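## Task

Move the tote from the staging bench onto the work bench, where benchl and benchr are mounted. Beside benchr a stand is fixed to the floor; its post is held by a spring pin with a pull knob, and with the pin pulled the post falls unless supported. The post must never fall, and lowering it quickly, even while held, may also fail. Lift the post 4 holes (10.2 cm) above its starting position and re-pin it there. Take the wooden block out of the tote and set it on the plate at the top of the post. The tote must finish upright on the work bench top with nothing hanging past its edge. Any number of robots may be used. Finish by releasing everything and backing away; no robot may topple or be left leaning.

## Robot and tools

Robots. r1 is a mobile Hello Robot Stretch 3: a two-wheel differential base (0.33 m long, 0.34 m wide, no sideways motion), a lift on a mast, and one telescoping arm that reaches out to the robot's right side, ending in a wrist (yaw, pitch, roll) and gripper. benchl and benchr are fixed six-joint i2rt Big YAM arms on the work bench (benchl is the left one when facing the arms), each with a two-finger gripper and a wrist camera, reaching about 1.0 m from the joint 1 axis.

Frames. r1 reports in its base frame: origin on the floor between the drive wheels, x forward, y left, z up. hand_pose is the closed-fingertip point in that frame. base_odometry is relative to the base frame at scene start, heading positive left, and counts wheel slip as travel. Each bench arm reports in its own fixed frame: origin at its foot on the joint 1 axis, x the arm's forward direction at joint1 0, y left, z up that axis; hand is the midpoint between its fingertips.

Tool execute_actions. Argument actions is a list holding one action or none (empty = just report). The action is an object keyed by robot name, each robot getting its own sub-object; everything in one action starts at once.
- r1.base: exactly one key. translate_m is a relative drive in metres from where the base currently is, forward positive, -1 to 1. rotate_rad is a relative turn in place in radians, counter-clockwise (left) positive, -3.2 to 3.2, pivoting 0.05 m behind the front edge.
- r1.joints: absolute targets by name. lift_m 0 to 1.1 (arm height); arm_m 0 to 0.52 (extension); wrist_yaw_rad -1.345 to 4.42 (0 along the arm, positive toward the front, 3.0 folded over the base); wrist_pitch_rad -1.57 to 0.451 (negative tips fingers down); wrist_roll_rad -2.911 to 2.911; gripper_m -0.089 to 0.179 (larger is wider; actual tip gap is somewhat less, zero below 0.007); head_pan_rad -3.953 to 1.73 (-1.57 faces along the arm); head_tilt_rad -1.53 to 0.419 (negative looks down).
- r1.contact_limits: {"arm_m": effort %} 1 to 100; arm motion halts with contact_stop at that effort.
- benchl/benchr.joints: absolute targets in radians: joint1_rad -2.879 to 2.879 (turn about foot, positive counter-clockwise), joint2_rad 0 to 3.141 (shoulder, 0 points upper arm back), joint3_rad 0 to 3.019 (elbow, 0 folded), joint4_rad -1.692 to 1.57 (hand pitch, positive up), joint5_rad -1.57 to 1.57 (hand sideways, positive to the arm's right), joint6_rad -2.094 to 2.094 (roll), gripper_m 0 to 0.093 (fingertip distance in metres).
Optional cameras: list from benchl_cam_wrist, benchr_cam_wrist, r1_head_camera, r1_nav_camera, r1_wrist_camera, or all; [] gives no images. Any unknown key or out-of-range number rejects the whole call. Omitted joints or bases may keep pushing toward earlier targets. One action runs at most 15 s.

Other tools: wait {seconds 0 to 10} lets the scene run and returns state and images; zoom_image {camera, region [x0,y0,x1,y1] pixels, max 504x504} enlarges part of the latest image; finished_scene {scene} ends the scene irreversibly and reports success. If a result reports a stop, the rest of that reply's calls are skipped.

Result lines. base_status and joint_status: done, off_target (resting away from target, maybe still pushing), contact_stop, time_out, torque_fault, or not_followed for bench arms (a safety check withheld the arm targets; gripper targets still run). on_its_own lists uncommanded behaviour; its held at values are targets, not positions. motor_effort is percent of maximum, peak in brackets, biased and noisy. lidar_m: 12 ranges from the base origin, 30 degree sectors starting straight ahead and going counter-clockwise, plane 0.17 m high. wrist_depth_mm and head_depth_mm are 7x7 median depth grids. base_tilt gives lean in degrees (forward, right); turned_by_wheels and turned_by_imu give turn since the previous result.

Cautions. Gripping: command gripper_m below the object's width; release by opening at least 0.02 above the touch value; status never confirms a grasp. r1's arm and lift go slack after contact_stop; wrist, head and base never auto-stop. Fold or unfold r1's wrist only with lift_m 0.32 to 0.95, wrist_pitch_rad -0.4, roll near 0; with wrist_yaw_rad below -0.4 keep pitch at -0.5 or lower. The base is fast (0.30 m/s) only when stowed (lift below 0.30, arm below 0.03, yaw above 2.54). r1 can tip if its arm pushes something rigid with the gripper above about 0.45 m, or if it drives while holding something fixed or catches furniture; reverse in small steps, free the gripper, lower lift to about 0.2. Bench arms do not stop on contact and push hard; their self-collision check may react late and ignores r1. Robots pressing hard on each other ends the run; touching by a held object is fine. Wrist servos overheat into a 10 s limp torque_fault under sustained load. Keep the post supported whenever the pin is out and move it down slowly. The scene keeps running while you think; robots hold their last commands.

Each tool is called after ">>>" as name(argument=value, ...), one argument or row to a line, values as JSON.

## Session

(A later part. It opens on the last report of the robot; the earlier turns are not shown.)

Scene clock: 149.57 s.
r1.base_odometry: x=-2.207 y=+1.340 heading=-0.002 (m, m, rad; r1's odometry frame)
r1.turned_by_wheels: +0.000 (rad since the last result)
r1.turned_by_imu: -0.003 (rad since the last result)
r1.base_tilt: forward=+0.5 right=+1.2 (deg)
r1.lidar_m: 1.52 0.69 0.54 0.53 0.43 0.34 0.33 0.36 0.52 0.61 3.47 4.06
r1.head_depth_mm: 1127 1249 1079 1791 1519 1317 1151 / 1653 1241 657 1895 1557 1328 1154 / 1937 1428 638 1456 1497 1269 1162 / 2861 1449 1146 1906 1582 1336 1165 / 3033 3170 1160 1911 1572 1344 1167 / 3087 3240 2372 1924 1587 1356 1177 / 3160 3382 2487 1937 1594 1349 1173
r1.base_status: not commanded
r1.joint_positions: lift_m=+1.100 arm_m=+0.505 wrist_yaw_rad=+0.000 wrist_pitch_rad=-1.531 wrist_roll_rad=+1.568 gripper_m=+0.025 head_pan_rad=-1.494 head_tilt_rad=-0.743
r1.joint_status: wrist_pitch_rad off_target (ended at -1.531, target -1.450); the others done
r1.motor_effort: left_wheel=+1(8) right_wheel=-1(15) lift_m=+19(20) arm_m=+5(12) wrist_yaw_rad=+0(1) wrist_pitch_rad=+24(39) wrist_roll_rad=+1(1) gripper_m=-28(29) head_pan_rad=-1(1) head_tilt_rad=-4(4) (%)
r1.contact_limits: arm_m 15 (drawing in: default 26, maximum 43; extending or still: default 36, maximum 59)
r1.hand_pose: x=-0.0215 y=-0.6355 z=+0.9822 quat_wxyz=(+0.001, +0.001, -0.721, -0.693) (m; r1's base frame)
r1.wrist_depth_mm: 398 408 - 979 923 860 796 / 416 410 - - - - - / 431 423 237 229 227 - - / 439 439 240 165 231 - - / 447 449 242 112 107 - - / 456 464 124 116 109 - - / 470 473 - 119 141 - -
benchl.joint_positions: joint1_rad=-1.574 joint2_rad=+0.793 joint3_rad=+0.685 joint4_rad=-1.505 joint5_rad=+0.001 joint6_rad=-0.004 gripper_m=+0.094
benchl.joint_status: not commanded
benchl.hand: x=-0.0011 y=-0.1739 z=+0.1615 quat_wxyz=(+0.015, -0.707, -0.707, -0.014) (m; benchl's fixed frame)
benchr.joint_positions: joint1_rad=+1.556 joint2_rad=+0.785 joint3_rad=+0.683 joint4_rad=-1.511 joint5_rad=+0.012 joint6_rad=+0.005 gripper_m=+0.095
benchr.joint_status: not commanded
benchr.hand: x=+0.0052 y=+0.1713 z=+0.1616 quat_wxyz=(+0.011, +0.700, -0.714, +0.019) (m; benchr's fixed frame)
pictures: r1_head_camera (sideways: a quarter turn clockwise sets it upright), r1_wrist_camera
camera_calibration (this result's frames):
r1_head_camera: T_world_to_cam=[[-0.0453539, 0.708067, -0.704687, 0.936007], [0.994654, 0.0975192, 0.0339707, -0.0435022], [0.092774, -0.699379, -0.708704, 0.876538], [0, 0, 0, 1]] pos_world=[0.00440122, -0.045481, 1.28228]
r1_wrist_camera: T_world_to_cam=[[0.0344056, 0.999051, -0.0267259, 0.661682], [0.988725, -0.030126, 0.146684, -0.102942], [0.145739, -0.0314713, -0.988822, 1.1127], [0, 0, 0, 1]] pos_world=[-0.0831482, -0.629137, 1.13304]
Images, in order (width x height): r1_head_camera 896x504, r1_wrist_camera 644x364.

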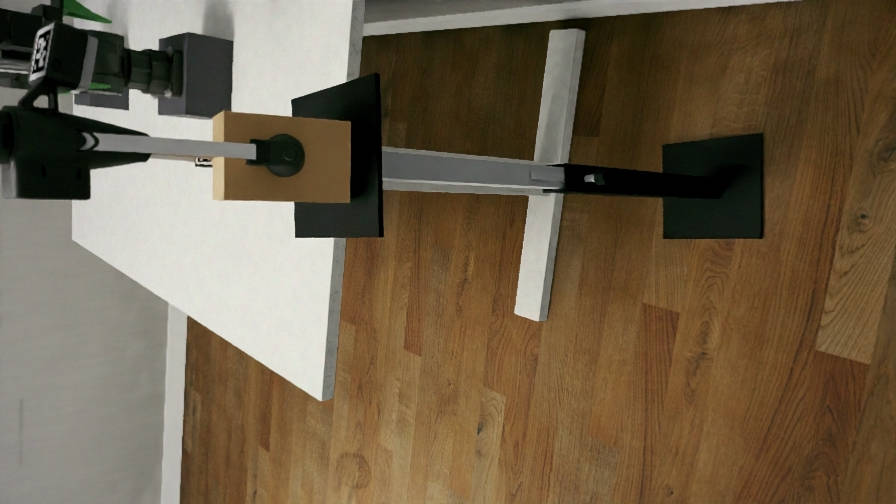

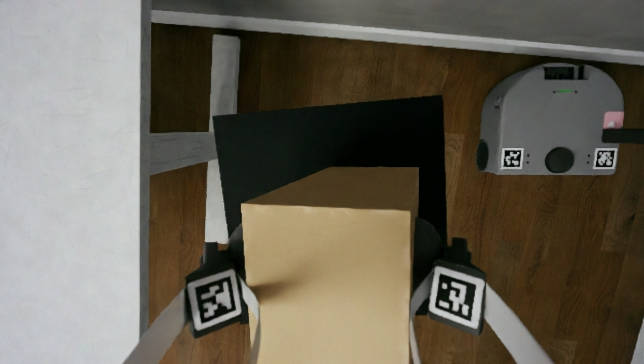

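>>> execute_actions(
  actions=[
    {"r1":{"joints":{"wrist_pitch_rad":-1.57,"gripper_m":0.065}}},
  ],
  cameras=["r1_head_camera","r1_wrist_camera"],
)

>>> execute_actions(
  actions=[
    {"r1":{"joints":{"gripper_m":0.12}}},
  ],
  cameras=["r1_head_camera","r1_wrist_camera"],
)

Scene clock: 151.23 s.
r1.base_odometry: x=-2.207 y=+1.340 heading=-0.002 (m, m, rad; r1's odometry frame)
r1.turned_by_wheels: +0.000 (rad since the last result)
r1.turned_by_imu: +0.000 (rad since the last result)
r1.base_tilt: forward=+0.6 right=+1.3 (deg)
r1.lidar_m: 1.52 0.69 0.54 0.53 0.43 0.34 0.33 0.36 0.52 0.61 3.47 4.05
r1.head_depth_mm: 1115 1245 1075 1792 1510 1327 1150 / 1668 1239 658 1881 1551 1324 1159 / 1919 1426 637 1458 1491 1270 1163 / 2872 1437 1141 1895 1575 1334 1165 / 2960 3160 1154 1924 1576 1340 1168 / 3044 3274 2346 1917 1586 1352 1173 / 3125 3367 2465 1942 1598 1353 1180
r1.base_status: not commanded
r1.joint_positions: lift_m=+1.100 arm_m=+0.505 wrist_yaw_rad=+0.000 wrist_pitch_rad=-1.566 wrist_roll_rad=+1.568 gripper_m=+0.065 head_pan_rad=-1.494 head_tilt_rad=-0.743
r1.joint_status: all done
r1.motor_effort: left_wheel=+2(1) right_wheel=-2(2) lift_m=+19(19) arm_m=+4(5) wrist_yaw_rad=+0(0) wrist_pitch_rad=-1(20) wrist_roll_rad=+1(1) gripper_m=-7(84) head_pan_rad=-1(1) head_tilt_rad=-4(4) (%)
r1.hand_pose: x=-0.0215 y=-0.6266 z=+0.9828 quat_wxyz=(+0.001, +0.001, -0.709, -0.706) (m; r1's base frame)
r1.wrist_depth_mm: 396 924 - 951 905 832 758 / 405 - - - - - - / 414 689 230 229 227 - - / 418 706 234 165 232 - - / 437 - 119 111 142 - - / 442 465 121 114 109 - - / 461 455 - 117 - - -
benchl.joint_positions: joint1_rad=-1.574 joint2_rad=+0.793 joint3_rad=+0.685 joint4_rad=-1.505 joint5_rad=+0.001 joint6_rad=-0.004 gripper_m=+0.094
benchl.joint_status: not commanded
benchl.hand: x=-0.0011 y=-0.1739 z=+0.1615 quat_wxyz=(+0.015, -0.707, -0.707, -0.014) (m; benchl's fixed frame)
benchr.joint_positions: joint1_rad=+1.556 joint2_rad=+0.785 joint3_rad=+0.683 joint4_rad=-1.511 joint5_rad=+0.012 joint6_rad=+0.005 gripper_m=+0.095
benchr.joint_status: not commanded
benchr.hand: x=+0.0052 y=+0.1713 z=+0.1616 quat_wxyz=(+0.011, +0.700, -0.714, +0.019) (m; benchr's fixed frame)
pictures: r1_head_camera (sideways: a quarter turn clockwise sets it upright), r1_wrist_camera
camera_calibration (this result's frames):
r1_head_camera: T_world_to_cam=[[-0.0453541, 0.708067, -0.704687, 0.936007], [0.994654, 0.0975194, 0.0339707, -0.0435022], [0.0927742, -0.699379, -0.708705, 0.876538], [0, 0, 0, 1]] pos_world=[0.00440123, -0.045481, 1.28228]
r1_wrist_camera: T_world_to_cam=[[0.0344441, 0.999371, 0.00840899, 0.618502], [0.988724, -0.0353016, 0.145526, -0.104874], [0.145731, 0.00330168, -0.989319, 1.1359], [0, 0, 0, 1]] pos_world=[-0.0831482, -0.625566, 1.13383]
Images, in order (width x height): r1_head_camera 896x504, r1_wrist_camera 644x364.

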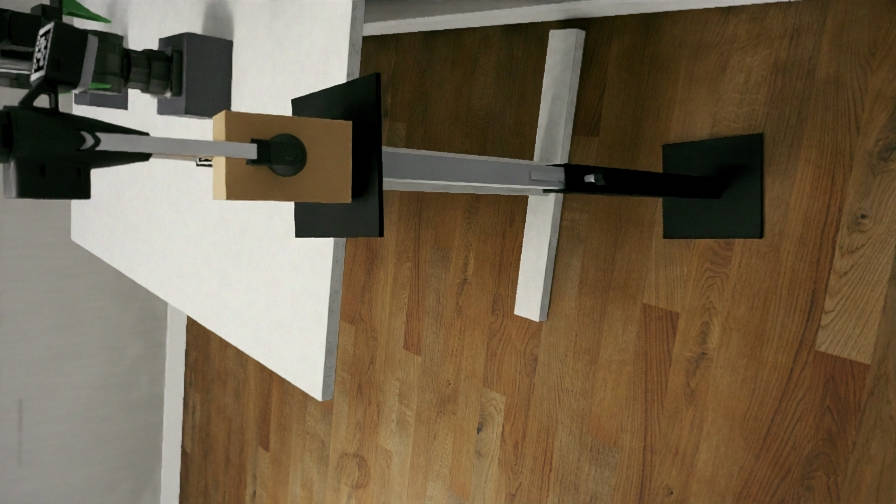

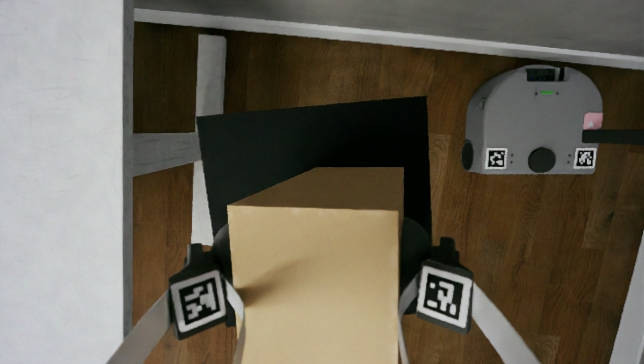

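Scene clock: 152.27 s.
r1.base_odometry: x=-2.207 y=+1.340 heading=-0.002 (m, m, rad; r1's odometry frame)
r1.turned_by_wheels: +0.000 (rad since the last result)
r1.turned_by_imu: +0.000 (rad since the last result)
r1.base_tilt: forward=+0.6 right=+1.3 (deg)
r1.lidar_m: 1.52 0.69 0.54 0.53 0.43 0.34 0.33 0.35 0.52 0.61 3.48 4.08
r1.head_depth_mm: 1120 1239 1075 1800 1517 1317 1155 / 1694 1246 654 1882 1561 1334 1154 / 1923 1436 634 1460 1488 1268 1160 / 2829 1434 1140 1898 1566 1346 1168 / 2972 3178 1153 1907 1583 1342 1170 / 3085 3278 2352 1930 1586 1353 1178 / 3117 3382 2480 1949 1592 1362 1178
r1.base_status: not commanded
r1.joint_positions: lift_m=+1.100 arm_m=+0.505 wrist_yaw_rad=+0.000 wrist_pitch_rad=-1.569 wrist_roll_rad=+1.568 gripper_m=+0.120 head_pan_rad=-1.494 head_tilt_rad=-0.743
r1.joint_status: all done
r1.motor_effort: left_wheel=+2(1) right_wheel=-2(2) lift_m=+22(22) arm_m=+4(4) wrist_yaw_rad=+0(0) wrist_pitch_rad=+0(2) wrist_roll_rad=+1(1) gripper_m=+0(100) head_pan_rad=-1(1) head_tilt_rad=-4(4) (%)
r1.hand_pose: x=-0.0215 y=-0.6257 z=+0.9828 quat_wxyz=(+0.001, +0.001, -0.707, -0.707) (m; r1's base frame)
r1.wrist_depth_mm: 387 943 - 950 918 819 780 / 396 - - - - - - / 415 701 230 225 229 - - / 423 714 233 169 201 - - / 433 - 243 113 111 - - / 448 440 247 116 114 - - / 456 - - 121 117 - -
benchl.joint_positions: joint1_rad=-1.574 joint2_rad=+0.793 joint3_rad=+0.685 joint4_rad=-1.505 joint5_rad=+0.001 joint6_rad=-0.004 gripper_m=+0.094
benchl.joint_status: not commanded
benchl.hand: x=-0.0011 y=-0.1739 z=+0.1615 quat_wxyz=(+0.015, -0.707, -0.707, -0.014) (m; benchl's fixed frame)
benchr.joint_positions: joint1_rad=+1.556 joint2_rad=+0.785 joint3_rad=+0.683 joint4_rad=-1.511 joint5_rad=+0.012 joint6_rad=+0.005 gripper_m=+0.095
benchr.joint_status: not commanded
benchr.hand: x=+0.0052 y=+0.1713 z=+0.1616 quat_wxyz=(+0.011, +0.700, -0.714, +0.019) (m; benchr's fixed frame)
pictures: r1_head_camera (sideways: a quarter turn clockwise sets it upright), r1_wrist_camera
camera_calibration (this result's frames):
r1_head_camera: T_world_to_cam=[[-0.0453538, 0.708067, -0.704687, 0.936007], [0.994654, 0.0975191, 0.0339707, -0.0435022], [0.092774, -0.699379, -0.708704, 0.876538], [0, 0, 0, 1]] pos_world=[0.00440122, -0.045481, 1.28228]
r1_wrist_camera: T_world_to_cam=[[0.0344465, 0.999338, 0.0116682, 0.614443], [0.988724, -0.0357785, 0.145409, -0.105023], [0.14573, 0.00652779, -0.989303, 1.13787], [0, 0, 0, 1]] pos_world=[-0.0831482, -0.625222, 1.1338]
Images, in order (width x height): r1_head_camera 896x504, r1_wrist_camera 644x364.

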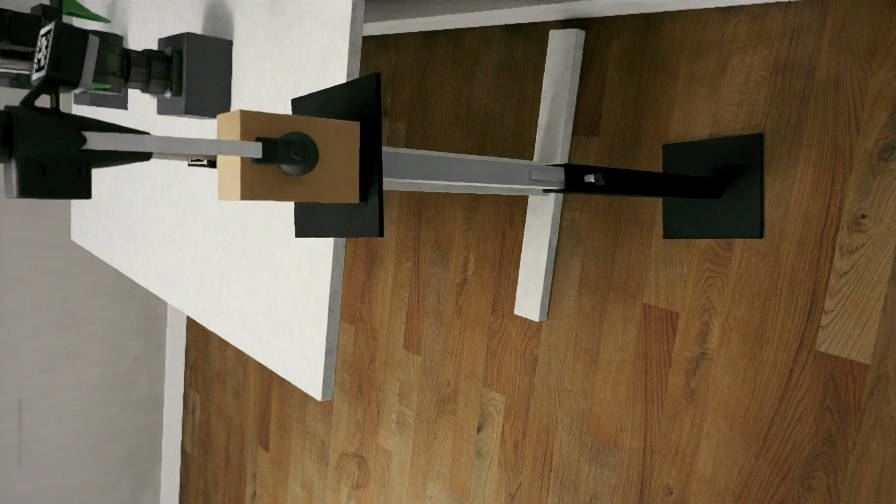

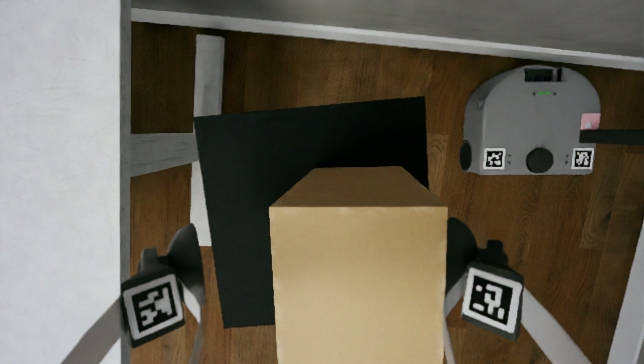

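>>> execute_actions(
  actions=[
    {"r1":{"joints":{"gripper_m":0.16,"arm_m":0.5}}},
  ],
  cameras=["r1_wrist_camera"],
)

>>> execute_actions(
  actions=[
    {"r1":{"base":{"translate_m":0.13}}},
  ],
  cameras=["r1_head_camera","r1_wrist_camera"],
)

Scene clock: 154.27 s.
r1.base_odometry: x=-2.207 y=+1.340 heading=-0.002 (m, m, rad; r1's odometry frame)
r1.turned_by_wheels: +0.000 (rad since the last result)
r1.turned_by_imu: +0.000 (rad since the last result)
r1.base_tilt: forward=+0.7 right=+1.3 (deg)
r1.lidar_m: 1.52 0.69 0.54 0.53 0.43 0.34 0.33 0.35 0.52 0.61 3.47 4.04
r1.head_depth_mm: 1112 1239 1070 1795 1512 1321 1152 / 1699 1237 655 1888 1548 1331 1156 / 1925 1431 636 1465 1474 1267 1154 / 2851 1438 1139 1898 1563 1342 1161 / 3012 3165 1158 1902 1571 1348 1167 / 3072 3273 2368 1930 1585 1343 1178 / 3123 3303 2488 1926 1585 1357 1177
r1.base_status: not commanded
r1.joint_positions: lift_m=+1.100 arm_m=+0.500 wrist_yaw_rad=+0.000 wrist_pitch_rad=-1.568 wrist_roll_rad=+1.568 gripper_m=+0.160 head_pan_rad=-1.494 head_tilt_rad=-0.743
r1.joint_status: all done
r1.motor_effort: left_wheel=+1(2) right_wheel=-2(1) lift_m=+22(22) arm_m=-3(4) wrist_yaw_rad=+0(1) wrist_pitch_rad=-1(1) wrist_roll_rad=+1(1) gripper_m=+1(99) head_pan_rad=-2(1) head_tilt_rad=-4(4) (%)
r1.hand_pose: x=-0.0215 y=-0.6216 z=+0.9828 quat_wxyz=(+0.001, +0.001, -0.708, -0.706) (m; r1's base frame)
r1.wrist_depth_mm: 393 930 - 978 888 823 769 / 404 - - - - - - / 412 715 230 231 228 - - / 424 732 235 205 198 - - / 433 - 242 115 115 - - / 445 - 247 118 117 - - / 457 - - 122 121 - -
benchl.joint_positions: joint1_rad=-1.574 joint2_rad=+0.793 joint3_rad=+0.685 joint4_rad=-1.505 joint5_rad=+0.001 joint6_rad=-0.004 gripper_m=+0.094
benchl.joint_status: not commanded
benchl.hand: x=-0.0011 y=-0.1739 z=+0.1615 quat_wxyz=(+0.015, -0.707, -0.707, -0.014) (m; benchl's fixed frame)
benchr.joint_positions: joint1_rad=+1.556 joint2_rad=+0.785 joint3_rad=+0.683 joint4_rad=-1.511 joint5_rad=+0.012 joint6_rad=+0.005 gripper_m=+0.095
benchr.joint_status: not commanded
benchr.hand: x=+0.0052 y=+0.1713 z=+0.1616 quat_wxyz=(+0.011, +0.700, -0.714, +0.019) (m; benchr's fixed frame)
pictures: r1_wrist_camera
camera_calibration (this result's frames):
r1_wrist_camera: T_world_to_cam=[[0.0344461, 0.99935, 0.0106089, 0.611315], [0.988724, -0.0356239, 0.145447, -0.104811], [0.145731, 0.00547918, -0.989309, 1.13717], [0, 0, 0, 1]] pos_world=[-0.0831482, -0.620883, 1.13377]
Images, in order (width x height): r1_wrist_camera 644x364.

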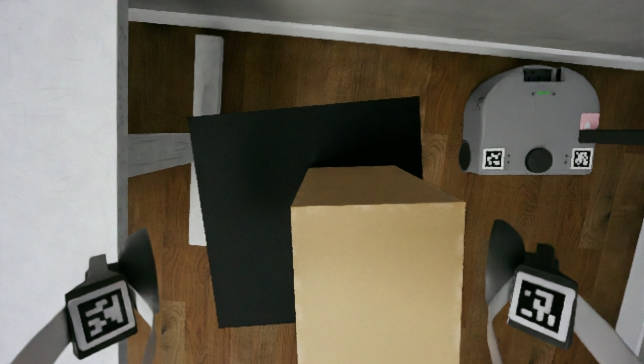

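Scene clock: 157.10 s.
r1.base_odometry: x=-2.077 y=+1.340 heading=-0.002 (m, m, rad; r1's odometry frame)
r1.turned_by_wheels: +0.000 (rad since the last result)
r1.turned_by_imu: +0.000 (rad since the last result)
r1.base_tilt: forward=+0.7 right=+1.4 (deg)
r1.lidar_m: 1.48 0.68 0.53 0.52 0.56 0.47 0.46 0.50 0.63 0.62 3.48 3.96
r1.head_depth_mm: 1640 1221 613 1717 1519 1313 1157 / 2014 1412 1009 1360 1435 1268 1155 / 1917 1435 1132 1888 1558 1333 1161 / 2943 1508 1143 1914 1568 1336 1167 / 3021 3231 2350 1915 1577 1346 1170 / 3026 3344 2459 1925 1579 1352 1172 / 3117 3392 2480 1938 1592 1357 1177
r1.base_status: done
r1.joint_positions: lift_m=+1.100 arm_m=+0.500 wrist_yaw_rad=+0.000 wrist_pitch_rad=-1.568 wrist_roll_rad=+1.568 gripper_m=+0.160 head_pan_rad=-1.494 head_tilt_rad=-0.743
r1.joint_status: not commanded
r1.motor_effort: left_wheel=+1(4) right_wheel=-2(5) lift_m=+22(22) arm_m=-4(3) wrist_yaw_rad=+0(0) wrist_pitch_rad=-1(1) wrist_roll_rad=+1(1) gripper_m=+0(0) head_pan_rad=-2(1) head_tilt_rad=-4(4) (%)
r1.hand_pose: x=-0.0215 y=-0.6216 z=+0.9828 quat_wxyz=(+0.001, +0.001, -0.708, -0.706) (m; r1's base frame)
r1.wrist_depth_mm: 394 - 218 105 104 - - / 399 719 224 203 207 - - / 408 - 228 229 228 - - / 417 - - - - - - / 435 - - - - - - / 441 - - - - - - / - - - - - - -
benchl.joint_positions: joint1_rad=-1.574 joint2_rad=+0.793 joint3_rad=+0.685 joint4_rad=-1.505 joint5_rad=+0.001 joint6_rad=-0.004 gripper_m=+0.094
benchl.joint_status: not commanded
benchl.hand: x=-0.0011 y=-0.1739 z=+0.1615 quat_wxyz=(+0.015, -0.707, -0.707, -0.014) (m; benchl's fixed frame)
benchr.joint_positions: joint1_rad=+1.556 joint2_rad=+0.785 joint3_rad=+0.683 joint4_rad=-1.511 joint5_rad=+0.012 joint6_rad=+0.005 gripper_m=+0.095
benchr.joint_status: not commanded
benchr.hand: x=+0.0052 y=+0.1713 z=+0.1616 quat_wxyz=(+0.011, +0.700, -0.714, +0.019) (m; benchr's fixed frame)
pictures: r1_head_camera (sideways: a quarter turn clockwise sets it upright), r1_wrist_camera
camera_calibration (this result's frames):
r1_head_camera: T_world_to_cam=[[-0.0453539, 0.708067, -0.704687, 0.936007], [0.994654, 0.0975192, 0.0339707, -0.0435022], [0.092774, -0.699379, -0.708704, 0.876538], [0, 0, 0, 1]] pos_world=[0.00440122, -0.045481, 1.28228]
r1_wrist_camera: T_world_to_cam=[[0.0344461, 0.999351, 0.0105253, 0.611419], [0.988724, -0.0356117, 0.14545, -0.104807], [0.145731, 0.00539639, -0.98931, 1.13711], [0, 0, 0, 1]] pos_world=[-0.0831482, -0.620891, 1.13377]
Images, in order (width x height): r1_head_camera 896x504, r1_wrist_camera 644x364.

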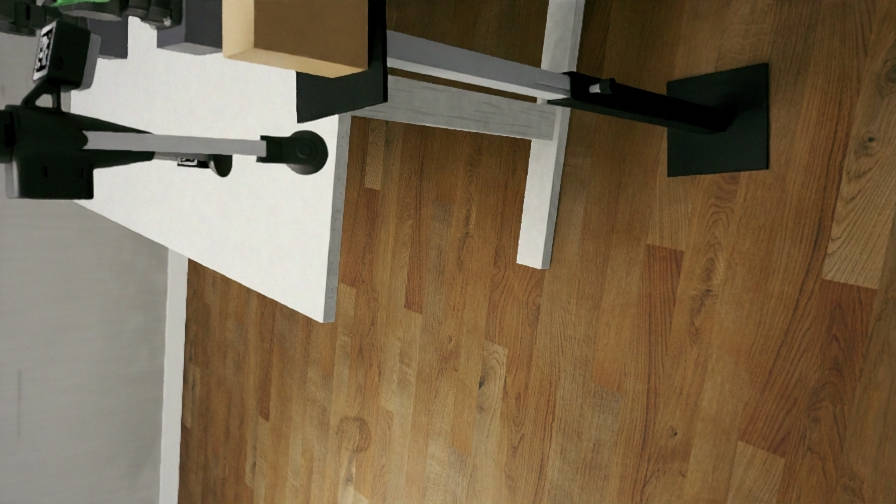

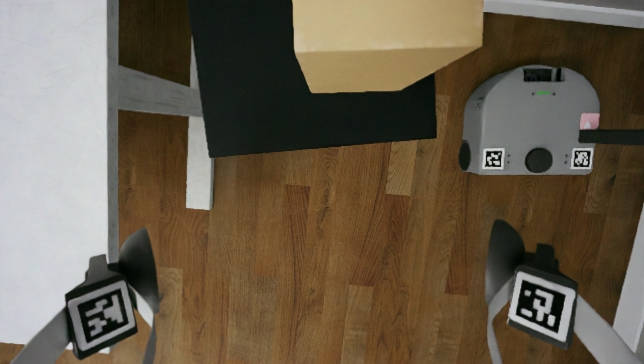

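>>> execute_actions(
  actions=[
    {"r1":{"joints":{"arm_m":0.0}}},
  ],
  cameras=[],
)

>>> execute_actions(
  actions=[
    {"r1":{"base":{"translate_m":-0.14},"joints":{"lift_m":0.33,"wrist_pitch_rad":0,"wrist_roll_rad":0,"gripper_m":0.09,"head_tilt_rad":-1.0}}},
  ],
  cameras=["r1_head_camera","r1_wrist_camera"],
)

Scene clock: 163.10 s.
r1.base_odometry: x=-2.077 y=+1.340 heading=-0.002 (m, m, rad; r1's odometry frame)
r1.turned_by_wheels: +0.000 (rad since the last result)
r1.turned_by_imu: +0.000 (rad since the last result)
r1.base_tilt: forward=+0.6 right=+1.3 (deg)
r1.lidar_m: 1.48 0.68 0.53 0.52 0.56 0.47 0.46 0.50 0.63 0.62 3.48 3.96
r1.head_depth_mm: - - - - - - 1132 / 2037 - - - - - - / 2763 1427 1132 1958 - - 1165 / 2941 1517 1144 1973 - 1283 1165 / 3013 3326 2334 1914 1580 1340 1163 / 3081 3329 2454 1920 1591 1340 1178 / 3126 3353 2460 1943 1585 1352 1175
r1.base_status: not commanded
r1.joint_positions: lift_m=+1.100 arm_m=+0.000 wrist_yaw_rad=+0.000 wrist_pitch_rad=-1.567 wrist_roll_rad=+1.568 gripper_m=+0.160 head_pan_rad=-1.494 head_tilt_rad=-0.743
r1.joint_status: all done
r1.motor_effort: left_wheel=+1(0) right_wheel=-2(2) lift_m=+22(22) arm_m=-3(6) wrist_yaw_rad=+0(0) wrist_pitch_rad=-1(1) wrist_roll_rad=+1(1) gripper_m=+0(1) head_pan_rad=-1(2) head_tilt_rad=-4(4) (%)
r1.hand_pose: x=-0.0215 y=-0.1219 z=+0.9827 quat_wxyz=(+0.001, +0.001, -0.708, -0.706) (m; r1's base frame)
r1.wrist_depth_mm: - - - - - - 810 / - - - - - - 799 / - - - - - - 778 / - - - - - - 770 / - - - - - - 741 / - - - - - - 701 / - - - - - - 677
benchl.joint_positions: joint1_rad=-1.574 joint2_rad=+0.793 joint3_rad=+0.685 joint4_rad=-1.505 joint5_rad=+0.001 joint6_rad=-0.004 gripper_m=+0.094
benchl.joint_status: not commanded
benchl.hand: x=-0.0011 y=-0.1739 z=+0.1615 quat_wxyz=(+0.015, -0.707, -0.707, -0.014) (m; benchl's fixed frame)
benchr.joint_positions: joint1_rad=+1.556 joint2_rad=+0.785 joint3_rad=+0.683 joint4_rad=-1.511 joint5_rad=+0.012 joint6_rad=+0.005 gripper_m=+0.095
benchr.joint_status: not commanded
benchr.hand: x=+0.0052 y=+0.1713 z=+0.1616 quat_wxyz=(+0.011, +0.700, -0.714, +0.019) (m; benchr's fixed frame)
pictures: none
No camera images: the call's "cameras" was empty. Leave "cameras" out to get every camera's image.

Scene clock: 170.93 s.
r1.base_odometry: x=-2.217 y=+1.340 heading=-0.002 (m, m, rad; r1's odometry frame)
r1.turned_by_wheels: +0.000 (rad since the last result)
r1.turned_by_imu: -0.001 (rad since the last result)
r1.base_tilt: forward=+0.7 right=+1.4 (deg)
r1.lidar_m: 1.53 0.69 0.54 0.53 0.42 0.33 0.32 0.34 0.51 0.61 3.47 4.08
r1.head_depth_mm: 1051 1718 1671 1479 1309 1186 1083 / 975 638 1745 1522 1350 1230 - / 528 596 1377 1477 1349 - - / 1078 1905 1770 1532 1359 1225 1112 / 1087 1988 1778 1551 1367 1225 1117 / 2458 2043 1787 1550 1375 1237 1121 / 2533 2108 1795 1566 1384 1238 1126
r1.base_status: done
r1.joint_positions: lift_m=+0.330 arm_m=+0.000 wrist_yaw_rad=+0.000 wrist_pitch_rad=-0.023 wrist_roll_rad=+0.006 gripper_m=+0.090 head_pan_rad=-1.494 head_tilt_rad=-0.987
r1.joint_status: all done
r1.motor_effort: left_wheel=+2(3) right_wheel=-1(7) lift_m=+22(22) arm_m=-4(4) wrist_yaw_rad=+0(1) wrist_pitch_rad=+7(7) wrist_roll_rad=-4(3) gripper_m=-1(100) head_pan_rad=-2(1) head_tilt_rad=-8(32) (%)
r1.hand_pose: x=-0.0214 y=-0.4008 z=+0.4390 quat_wxyz=(+0.705, +0.009, -0.709, -0.009) (m; r1's base frame)
r1.wrist_depth_mm: - - 675 629 634 601 439 / - - - 889 - 699 438 / - - - - - 700 440 / - - - - - 701 440 / - - - - - 724 430 / - - - 863 - 665 431 / 812 778 780 725 785 703 436
benchl.joint_positions: joint1_rad=-1.574 joint2_rad=+0.793 joint3_rad=+0.685 joint4_rad=-1.505 joint5_rad=+0.001 joint6_rad=-0.004 gripper_m=+0.094
benchl.joint_status: not commanded
benchl.hand: x=-0.0011 y=-0.1739 z=+0.1615 quat_wxyz=(+0.015, -0.707, -0.707, -0.014) (m; benchl's fixed frame)
benchr.joint_positions: joint1_rad=+1.556 joint2_rad=+0.785 joint3_rad=+0.683 joint4_rad=-1.511 joint5_rad=+0.012 joint6_rad=+0.005 gripper_m=+0.095
benchr.joint_status: not commanded
benchr.hand: x=+0.0052 y=+0.1713 z=+0.1616 quat_wxyz=(+0.011, +0.700, -0.714, +0.019) (m; benchr's fixed frame)
pictures: r1_head_camera (sideways: a quarter turn clockwise sets it upright), r1_wrist_camera
camera_calibration (this result's frames):
r1_head_camera: T_world_to_cam=[[-0.0568267, 0.856918, -0.512312, 0.685431], [0.995332, 0.0887182, 0.03799, -0.0487276], [0.0780056, -0.507761, -0.857959, 1.07069], [0, 0, 0, 1]] pos_world=[0.00393097, -0.0393794, 1.27161]
r1_wrist_camera: T_world_to_cam=[[-0.998996, 0.0134451, -0.042742, 0.00261828], [0.044408, 0.170103, -0.984425, 0.540245], [-0.00596513, -0.985335, -0.170529, -0.161894], [0, 0, 0, 1]] pos_world=[-0.0223413, -0.251452, 0.504335]
Images, in order (width x height): r1_head_camera 896x504, r1_wrist_camera 644x364.

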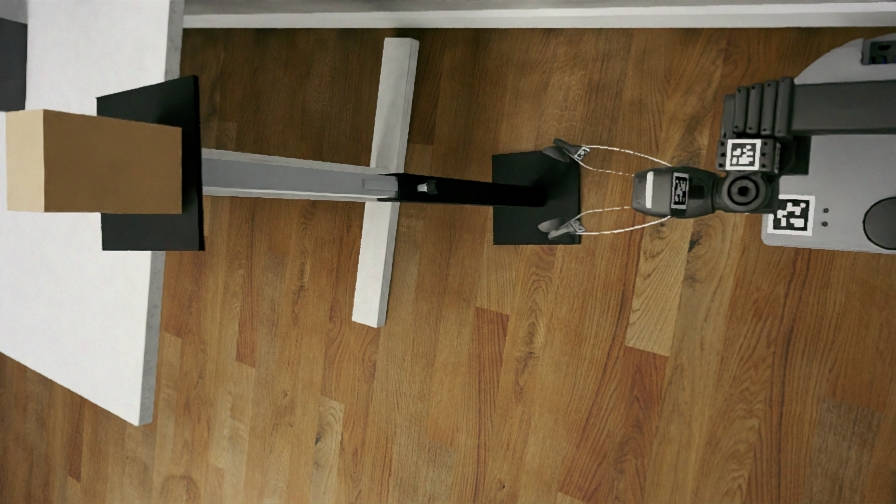

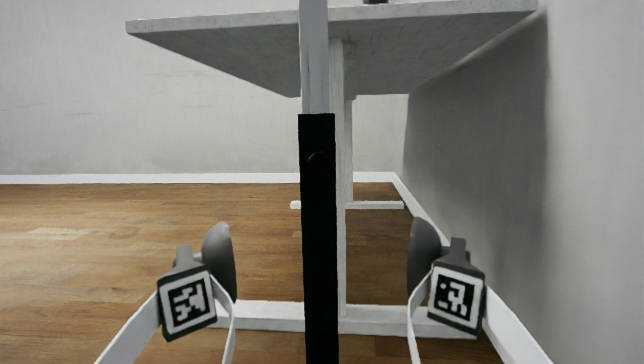

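>>> execute_actions(
  actions=[
    {"benchr":{"joints":{"joint1_rad":1.33,"joint4_rad":0.6}},"r1":{"joints":{"lift_m":0.36}}},
  ],
  cameras=["benchr_cam_wrist","r1_wrist_camera"],
)

>>> execute_actions(
  actions=[
    {"benchr":{"joints":{"joint2_rad":1.7,"joint4_rad":1.05}}},
  ],
  cameras=["benchr_cam_wrist","r1_head_camera"],
)

Scene clock: 180.33 s.
r1.base_odometry: x=-2.217 y=+1.340 heading=-0.002 (m, m, rad; r1's odometry frame)
r1.turned_by_wheels: +0.000 (rad since the last result)
r1.turned_by_imu: +0.000 (rad since the last result)
r1.base_tilt: forward=+0.6 right=+1.4 (deg)
r1.lidar_m: 1.53 0.69 0.54 0.53 0.42 0.33 0.32 0.34 0.51 0.61 3.47 4.07
r1.head_depth_mm: 1050 1715 1678 1479 1319 1189 1080 / 971 637 1745 1519 1356 1235 - / 528 599 1362 1470 1344 - - / 1076 1946 1767 1541 1356 1227 1115 / 1085 1978 1763 1548 1373 1228 1114 / 2465 2041 1786 1552 1375 1232 1123 / 2566 2123 1794 1554 1380 1239 1125
r1.base_status: not commanded
r1.joint_positions: lift_m=+0.360 arm_m=+0.000 wrist_yaw_rad=+0.000 wrist_pitch_rad=-0.023 wrist_roll_rad=+0.006 gripper_m=+0.090 head_pan_rad=-1.494 head_tilt_rad=-0.988
r1.joint_status: all done
r1.motor_effort: left_wheel=+1(2) right_wheel=-2(2) lift_m=+42(44) arm_m=-3(4) wrist_yaw_rad=-1(1) wrist_pitch_rad=+7(7) wrist_roll_rad=-4(4) gripper_m=-1(1) head_pan_rad=-2(2) head_tilt_rad=-8(8) (%)
r1.hand_pose: x=-0.0214 y=-0.4009 z=+0.4684 quat_wxyz=(+0.705, +0.008, -0.709, -0.008) (m; r1's base frame)
r1.wrist_depth_mm: - - - 625 684 603 438 / - - - 747 - 707 441 / - - - - - 704 440 / - - - - - 715 439 / - - - - - 703 439 / - - - 993 - 665 449 / 848 809 824 766 804 747 444
benchl.joint_positions: joint1_rad=-1.574 joint2_rad=+0.793 joint3_rad=+0.685 joint4_rad=-1.505 joint5_rad=+0.001 joint6_rad=-0.004 gripper_m=+0.094
benchl.joint_status: not commanded
benchl.hand: x=-0.0011 y=-0.1739 z=+0.1615 quat_wxyz=(+0.015, -0.707, -0.707, -0.014) (m; benchl's fixed frame)
benchr.joint_positions: joint1_rad=+1.336 joint2_rad=+0.785 joint3_rad=+0.683 joint4_rad=+0.581 joint5_rad=+0.012 joint6_rad=+0.005 gripper_m=+0.095
benchr.joint_status: all done
benchr.hand: x=+0.0956 y=+0.3890 z=+0.5202 quat_wxyz=(-0.671, +0.317, -0.412, -0.528) (m; benchr's fixed frame)
pictures: benchr_cam_wrist, r1_wrist_camera
camera_calibration (this result's frames):
benchr_cam_wrist: T_world_to_cam=[[0.972019, -0.234765, -0.00799758, 0.00361706], [-0.0398197, -0.131124, -0.990566, 0.580011], [0.231502, 0.963168, -0.136803, -0.203167], [0, 0, 0, 1]] pos_world=[0.0666136, 0.272587, 0.546774]
r1_wrist_camera: T_world_to_cam=[[-0.998996, 0.0134146, -0.0427454, 0.00386689], [0.0444018, 0.169404, -0.984546, 0.569022], [-0.00596603, -0.985455, -0.169829, -0.157268], [0, 0, 0, 1]] pos_world=[-0.0223409, -0.251427, 0.533685]
Images, in order (width x height): benchr_cam_wrist 504x504, r1_wrist_camera 644x364.

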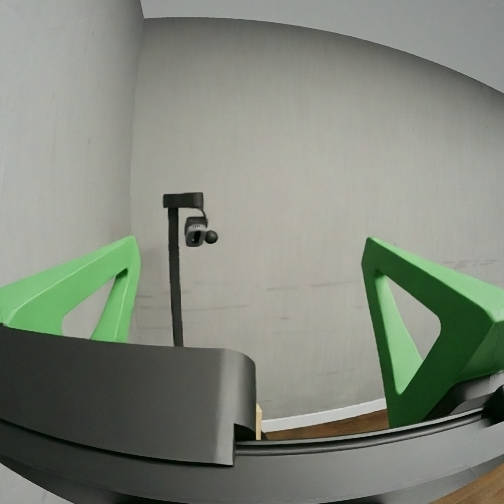

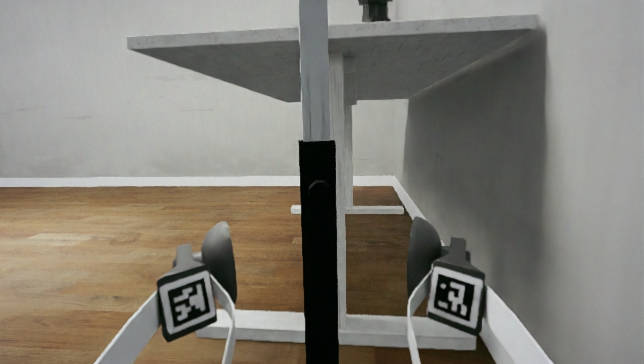

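Scene clock: 181.87 s.
r1.base_odometry: x=-2.217 y=+1.340 heading=-0.002 (m, m, rad; r1's odometry frame)
r1.turned_by_wheels: +0.000 (rad since the last result)
r1.turned_by_imu: +0.000 (rad since the last result)
r1.base_tilt: forward=+0.8 right=+1.2 (deg)
r1.lidar_m: 1.52 0.69 0.54 0.53 0.42 0.33 0.32 0.34 0.51 0.61 3.48 4.09
r1.head_depth_mm: 1052 1719 1670 1468 1318 1193 1081 / 969 638 1749 1529 1352 1231 - / 529 598 1369 1482 1345 - - / 1083 1926 1762 1539 1346 1227 1120 / 1088 1970 1779 1550 1365 1231 1114 / 2467 2048 1782 1556 1372 1235 1119 / 2560 2124 1794 1571 1379 1240 1124
r1.base_status: not commanded
r1.joint_positions: lift_m=+0.360 arm_m=+0.000 wrist_yaw_rad=+0.000 wrist_pitch_rad=-0.023 wrist_roll_rad=+0.006 gripper_m=+0.090 head_pan_rad=-1.494 head_tilt_rad=-0.988
r1.joint_status: not commanded
r1.motor_effort: left_wheel=+2(1) right_wheel=-2(2) lift_m=+42(42) arm_m=-3(3) wrist_yaw_rad=-1(1) wrist_pitch_rad=+7(6) wrist_roll_rad=-4(4) gripper_m=-1(1) head_pan_rad=-1(1) head_tilt_rad=-7(7) (%)
r1.hand_pose: x=-0.0214 y=-0.4009 z=+0.4684 quat_wxyz=(+0.705, +0.008, -0.709, -0.008) (m; r1's base frame)
r1.wrist_depth_mm: - - - 605 661 608 441 / - - - 755 - 697 434 / - - - - - 720 438 / - - - - - 714 433 / - - - - - 694 446 / - - - 977 - 665 439 / 846 821 822 767 766 745 441
benchl.joint_positions: joint1_rad=-1.574 joint2_rad=+0.793 joint3_rad=+0.685 joint4_rad=-1.505 joint5_rad=+0.001 joint6_rad=-0.004 gripper_m=+0.094
benchl.joint_status: not commanded
benchl.hand: x=-0.0011 y=-0.1739 z=+0.1615 quat_wxyz=(+0.015, -0.707, -0.707, -0.014) (m; benchl's fixed frame)
benchr.joint_positions: joint1_rad=+1.336 joint2_rad=+1.697 joint3_rad=+0.683 joint4_rad=+1.029 joint5_rad=+0.012 joint6_rad=+0.005 gripper_m=+0.095
benchr.joint_status: all done
benchr.hand: x=+0.1383 y=+0.5680 z=+0.1766 quat_wxyz=(-0.561, +0.430, -0.555, -0.439) (m; benchr's fixed frame)
pictures: benchr_cam_wrist, r1_head_camera (sideways: a quarter turn clockwise sets it upright)
camera_calibration (this result's frames):
benchr_cam_wrist: T_world_to_cam=[[0.971249, -0.237988, -0.00602978, 0.00292055], [-0.13943, -0.548133, -0.824688, 0.486214], [0.192961, 0.801818, -0.565556, -0.259798], [0, 0, 0, 1]] pos_world=[0.115087, 0.475516, 0.254062]
r1_head_camera: T_world_to_cam=[[-0.0568273, 0.856927, -0.512296, 0.685411], [0.995332, 0.0887174, 0.0379902, -0.0487279], [0.0780044, -0.507746, -0.857968, 1.0707], [0, 0, 0, 1]] pos_world=[0.00393092, -0.0393788, 1.27161]
Images, in order (width x height): benchr_cam_wrist 504x504, r1_head_camera 896x504.

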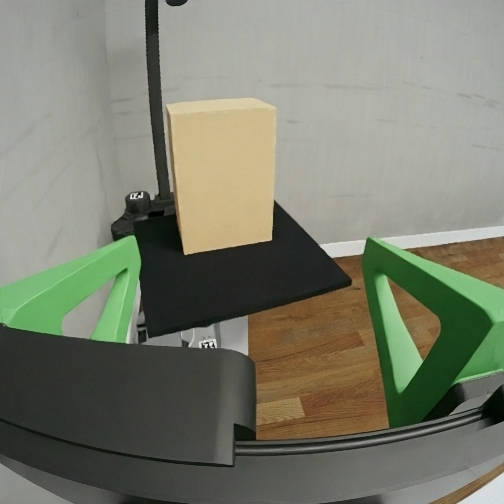

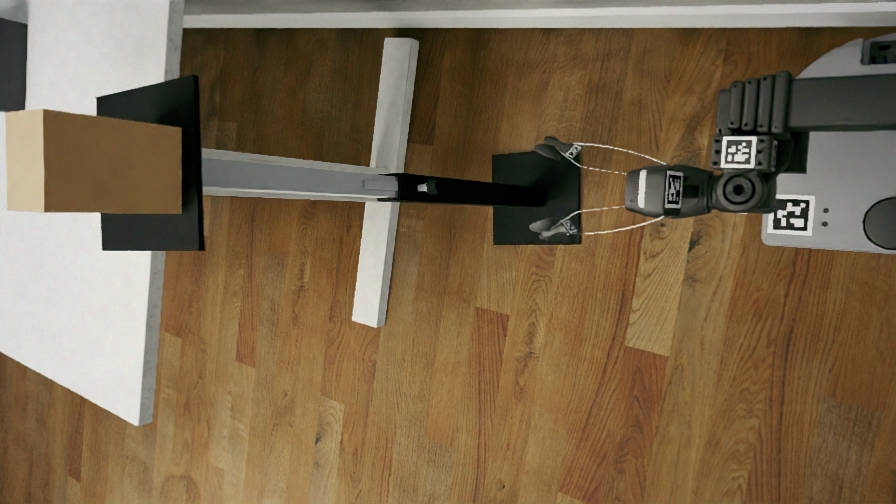

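>>> execute_actions(
  actions=[
    {"benchr":{"joints":{"joint2_rad":2.25,"joint4_rad":1.56,"joint5_rad":-0.28,"joint1_rad":1.30}}},
  ],
  cameras=["benchr_cam_wrist","r1_head_camera","r1_wrist_camera"],
)

Scene clock: 192.23 s.
r1.base_odometry: x=-2.217 y=+1.340 heading=-0.002 (m, m, rad; r1's odometry frame)
r1.turned_by_wheels: +0.000 (rad since the last result)
r1.turned_by_imu: +0.000 (rad since the last result)
r1.base_tilt: forward=+0.8 right=+1.3 (deg)
r1.lidar_m: 1.52 0.69 0.54 0.53 0.42 0.33 0.32 0.34 0.51 0.61 3.47 4.07
r1.head_depth_mm: 1053 1712 1682 1471 1311 1187 1086 / 793 637 1733 1525 1343 1225 - / 527 598 1368 1475 1346 - - / 1081 1937 1770 1534 1351 1225 1113 / 1089 1980 1775 1538 1370 1231 1112 / 2439 2034 1777 1555 1374 1231 1119 / 2547 2103 1805 1558 1381 1235 1119
r1.base_status: not commanded
r1.joint_positions: lift_m=+0.360 arm_m=+0.000 wrist_yaw_rad=+0.000 wrist_pitch_rad=-0.023 wrist_roll_rad=+0.006 gripper_m=+0.090 head_pan_rad=-1.494 head_tilt_rad=-0.988
r1.joint_status: not commanded
r1.motor_effort: left_wheel=+2(2) right_wheel=-2(2) lift_m=+42(42) arm_m=-4(4) wrist_yaw_rad=+0(1) wrist_pitch_rad=+7(7) wrist_roll_rad=-4(4) gripper_m=+0(0) head_pan_rad=-1(1) head_tilt_rad=-8(8) (%)
r1.hand_pose: x=-0.0214 y=-0.4009 z=+0.4684 quat_wxyz=(+0.705, +0.008, -0.709, -0.008) (m; r1's base frame)
r1.wrist_depth_mm: - - - 608 670 594 440 / - - - 768 - 705 438 / - - - - - 701 441 / - - - - - 704 440 / - - - - - 718 436 / - - - - - 651 440 / 840 817 840 750 799 753 437
benchl.joint_positions: joint1_rad=-1.574 joint2_rad=+0.793 joint3_rad=+0.685 joint4_rad=-1.505 joint5_rad=+0.001 joint6_rad=-0.004 gripper_m=+0.094
benchl.joint_status: not commanded
benchl.hand: x=-0.0011 y=-0.1739 z=+0.1615 quat_wxyz=(+0.015, -0.707, -0.707, -0.014) (m; benchl's fixed frame)
benchr.joint_positions: joint1_rad=+1.305 joint2_rad=+2.249 joint3_rad=+0.694 joint4_rad=+1.539 joint5_rad=-0.277 joint6_rad=+0.005 gripper_m=+0.095
benchr.joint_status: all done
benchr.hand: x=+0.1013 y=+0.5503 z=-0.0033 quat_wxyz=(-0.491, +0.505, -0.503, -0.501) (m; benchr's fixed frame)
pictures: benchr_cam_wrist, r1_head_camera (sideways: a quarter turn clockwise sets it upright), r1_wrist_camera
camera_calibration (this result's frames):
benchr_cam_wrist: T_world_to_cam=[[0.999787, 0.0177421, -0.0105508, -0.110107], [0.00195726, -0.590304, -0.807179, 0.331905], [-0.0205492, 0.806986, -0.590213, -0.32153], [0, 0, 0, 1]] pos_world=[0.102826, 0.457348, 0.0769738]
r1_head_camera: T_world_to_cam=[[-0.0568273, 0.856927, -0.512296, 0.685411], [0.995332, 0.0887174, 0.0379902, -0.0487278], [0.0780044, -0.507746, -0.857968, 1.0707], [0, 0, 0, 1]] pos_world=[0.00393092, -0.0393788, 1.27161]
r1_wrist_camera: T_world_to_cam=[[-0.998996, 0.0134142, -0.0427454, 0.00386686], [0.0444018, 0.169404, -0.984546, 0.569022], [-0.0059657, -0.985455, -0.169829, -0.157268], [0, 0, 0, 1]] pos_world=[-0.0223408, -0.251427, 0.533685]
Images, in order (width x height): benchr_cam_wrist 504x504, r1_head_camera 896x504, r1_wrist_camera 644x364.

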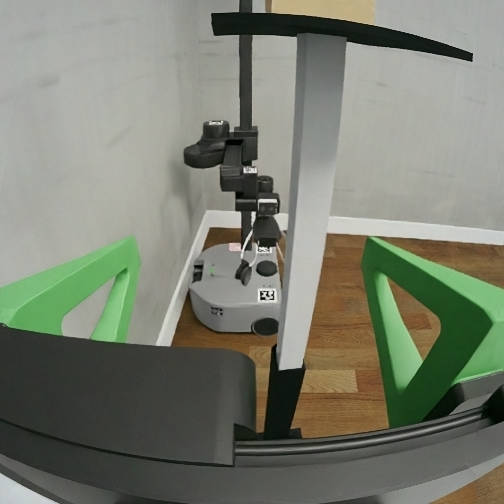

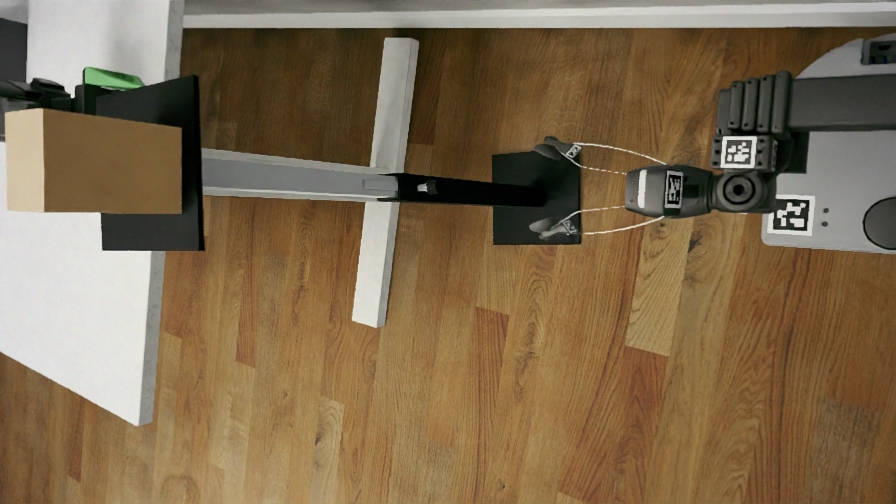

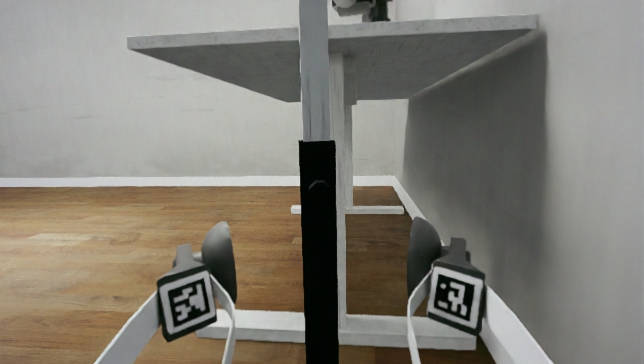

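>>> execute_actions(
  actions=[
    {"benchr":{"joints":{"joint2_rad":2.33,"joint3_rad":0.93,"joint4_rad":1.43}}},
  ],
  cameras=["benchr_cam_wrist","r1_head_camera"],
)

Scene clock: 196.17 s.
r1.base_odometry: x=-2.217 y=+1.340 heading=-0.002 (m, m, rad; r1's odometry frame)
r1.turned_by_wheels: +0.000 (rad since the last result)
r1.turned_by_imu: +0.000 (rad since the last result)
r1.base_tilt: forward=+0.7 right=+1.4 (deg)
r1.lidar_m: 1.52 0.69 0.54 0.53 0.42 0.33 0.32 0.34 0.51 0.61 3.45 4.09
r1.head_depth_mm: 1052 1724 1695 1476 1315 1188 1087 / 819 639 1749 1524 1348 1240 - / 528 597 1366 1479 1338 - - / 1079 1931 1760 1531 1358 1233 1116 / 1087 1976 1773 1549 1365 1232 1120 / 2449 2038 1776 1553 1372 1237 1122 / 2555 2096 1796 1563 1386 1231 1124
r1.base_status: not commanded
r1.joint_positions: lift_m=+0.360 arm_m=+0.000 wrist_yaw_rad=+0.000 wrist_pitch_rad=-0.023 wrist_roll_rad=+0.006 gripper_m=+0.090 head_pan_rad=-1.494 head_tilt_rad=-0.988
r1.joint_status: not commanded
r1.motor_effort: left_wheel=+1(2) right_wheel=-2(2) lift_m=+42(42) arm_m=-4(4) wrist_yaw_rad=-1(1) wrist_pitch_rad=+6(7) wrist_roll_rad=-4(4) gripper_m=-1(0) head_pan_rad=-2(1) head_tilt_rad=-8(8) (%)
r1.hand_pose: x=-0.0214 y=-0.4009 z=+0.4684 quat_wxyz=(+0.705, +0.008, -0.709, -0.008) (m; r1's base frame)
r1.wrist_depth_mm: - - - 605 671 617 443 / - - - 747 - 704 439 / - - - - - 709 439 / - - - - - 705 442 / - - - - - 711 445 / - - - 988 - 664 443 / 863 818 863 776 780 731 441
benchl.joint_positions: joint1_rad=-1.574 joint2_rad=+0.793 joint3_rad=+0.685 joint4_rad=-1.505 joint5_rad=+0.001 joint6_rad=-0.004 gripper_m=+0.094
benchl.joint_status: not commanded
benchl.hand: x=-0.0011 y=-0.1739 z=+0.1615 quat_wxyz=(+0.015, -0.707, -0.707, -0.014) (m; benchl's fixed frame)
benchr.joint_positions: joint1_rad=+1.305 joint2_rad=+2.326 joint3_rad=+0.915 joint4_rad=+1.438 joint5_rad=-0.277 joint6_rad=+0.005 gripper_m=+0.095
benchr.joint_status: all done
benchr.hand: x=+0.1205 y=+0.6211 z=-0.0112 quat_wxyz=(-0.504, +0.497, -0.490, -0.509) (m; benchr's fixed frame)
pictures: benchr_cam_wrist, r1_head_camera (sideways: a quarter turn clockwise sets it upright)
camera_calibration (this result's frames):
benchr_cam_wrist: T_world_to_cam=[[0.999831, 0.0183111, 0.00161309, -0.130831], [0.0115222, -0.555919, -0.831156, 0.344483], [-0.0143227, 0.831034, -0.556036, -0.398208], [0, 0, 0, 1]] pos_world=[0.121136, 0.524825, 0.0651122]
r1_head_camera: T_world_to_cam=[[-0.0568273, 0.856927, -0.512296, 0.685411], [0.995332, 0.0887174, 0.0379902, -0.0487278], [0.0780044, -0.507746, -0.857968, 1.0707], [0, 0, 0, 1]] pos_world=[0.00393092, -0.0393788, 1.27161]
Images, in order (width x height): benchr_cam_wrist 504x504, r1_head_camera 896x504.

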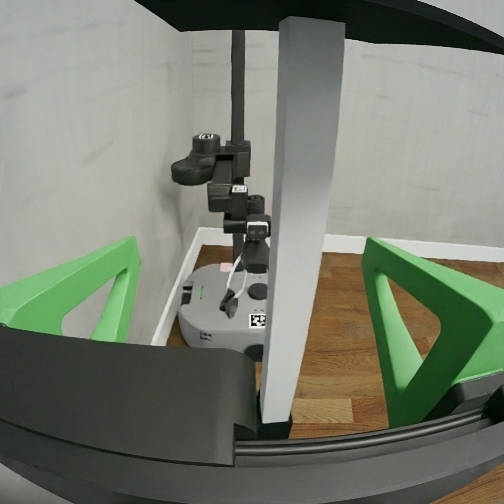

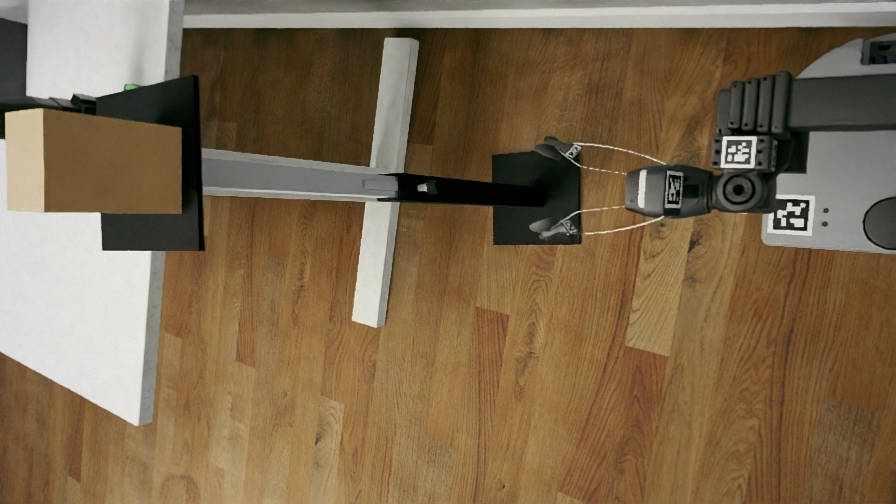

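>>> execute_actions(
  actions=[
    {"benchr":{"joints":{"joint2_rad":2.41,"joint3_rad":1.2,"joint4_rad":1.25}}},
  ],
  cameras=["benchr_cam_wrist","r1_head_camera","r1_wrist_camera"],
)

Scene clock: 198.00 s.
r1.base_odometry: x=-2.217 y=+1.340 heading=-0.002 (m, m, rad; r1's odometry frame)
r1.turned_by_wheels: +0.000 (rad since the last result)
r1.turned_by_imu: +0.000 (rad since the last result)
r1.base_tilt: forward=+0.8 right=+1.3 (deg)
r1.lidar_m: 1.52 0.69 0.54 0.53 0.42 0.33 0.32 0.34 0.51 0.61 3.45 4.09
r1.head_depth_mm: 1050 1717 1677 1478 1307 1185 1086 / 796 638 1736 1521 1344 1234 - / 528 598 1366 1468 1340 - - / 1072 1922 1766 1539 1342 1232 1113 / 1084 1977 1776 1547 1364 1225 1117 / 2477 2041 1785 1562 1377 1236 1122 / 2525 2114 1798 1555 1381 1235 1124
r1.base_status: not commanded
r1.joint_positions: lift_m=+0.360 arm_m=+0.000 wrist_yaw_rad=+0.000 wrist_pitch_rad=-0.023 wrist_roll_rad=+0.006 gripper_m=+0.090 head_pan_rad=-1.494 head_tilt_rad=-0.988
r1.joint_status: not commanded
r1.motor_effort: left_wheel=+2(2) right_wheel=-2(2) lift_m=+42(42) arm_m=-3(4) wrist_yaw_rad=+0(0) wrist_pitch_rad=+7(7) wrist_roll_rad=-4(4) gripper_m=+0(1) head_pan_rad=-1(2) head_tilt_rad=-8(8) (%)
r1.hand_pose: x=-0.0214 y=-0.4009 z=+0.4684 quat_wxyz=(+0.705, +0.008, -0.709, -0.008) (m; r1's base frame)
r1.wrist_depth_mm: - - - 592 674 603 443 / - - - 750 - 700 444 / - - - - - 699 434 / - - - - - 700 435 / - - - - - 713 436 / - - - 960 - 661 442 / 863 814 836 775 813 732 439
benchl.joint_positions: joint1_rad=-1.574 joint2_rad=+0.793 joint3_rad=+0.685 joint4_rad=-1.505 joint5_rad=+0.001 joint6_rad=-0.004 gripper_m=+0.094
benchl.joint_status: not commanded
benchl.hand: x=-0.0011 y=-0.1739 z=+0.1615 quat_wxyz=(+0.015, -0.707, -0.707, -0.014) (m; benchl's fixed frame)
benchr.joint_positions: joint1_rad=+1.305 joint2_rad=+2.411 joint3_rad=+1.179 joint4_rad=+1.259 joint5_rad=-0.277 joint6_rad=+0.005 gripper_m=+0.095
benchr.joint_status: all done
benchr.hand: x=+0.1427 y=+0.7027 z=-0.0213 quat_wxyz=(-0.504, +0.497, -0.490, -0.509) (m; benchr's fixed frame)
pictures: benchr_cam_wrist, r1_head_camera (sideways: a quarter turn clockwise sets it upright), r1_wrist_camera
camera_calibration (this result's frames):
benchr_cam_wrist: T_world_to_cam=[[0.999831, 0.0183111, 0.00161309, -0.154481], [0.0115222, -0.555919, -0.831156, 0.381192], [-0.0143227, 0.831034, -0.556036, -0.471314], [0, 0, 0, 1]] pos_world=[0.143312, 0.606419, 0.055012]
r1_head_camera: T_world_to_cam=[[-0.0568273, 0.856927, -0.512296, 0.685411], [0.995332, 0.0887174, 0.0379902, -0.0487278], [0.0780044, -0.507746, -0.857968, 1.0707], [0, 0, 0, 1]] pos_world=[0.00393092, -0.0393788, 1.27161]
r1_wrist_camera: T_world_to_cam=[[-0.998996, 0.0134145, -0.0427454, 0.00386689], [0.0444019, 0.169404, -0.984546, 0.569022], [-0.00596593, -0.985455, -0.169829, -0.157268], [0, 0, 0, 1]] pos_world=[-0.0223409, -0.251427, 0.533685]
Images, in order (width x height): benchr_cam_wrist 504x504, r1_head_camera 896x504, r1_wrist_camera 644x364.

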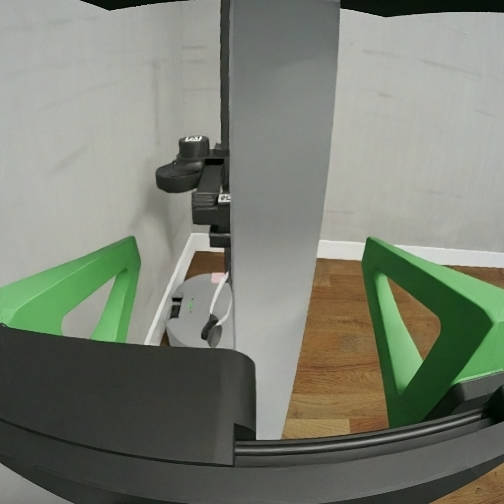

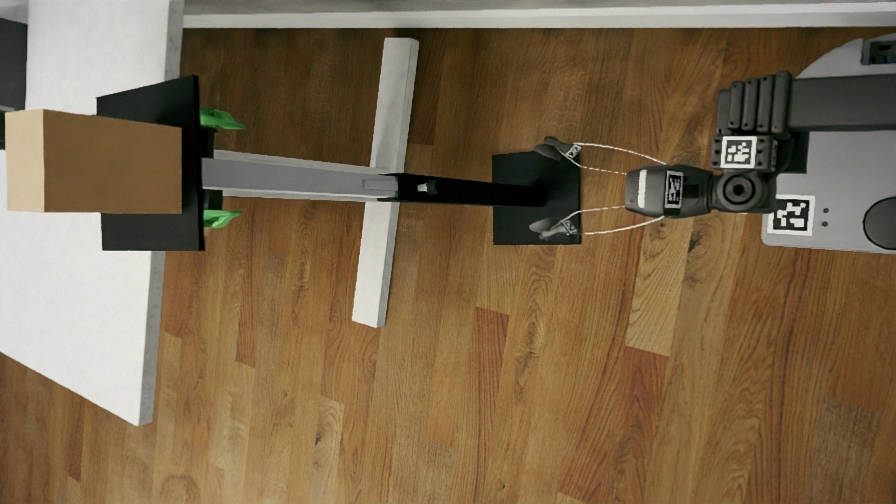

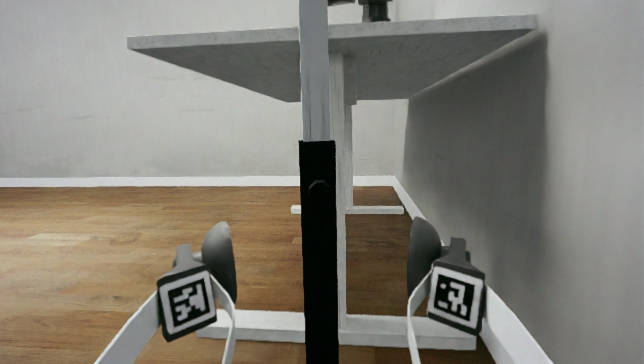

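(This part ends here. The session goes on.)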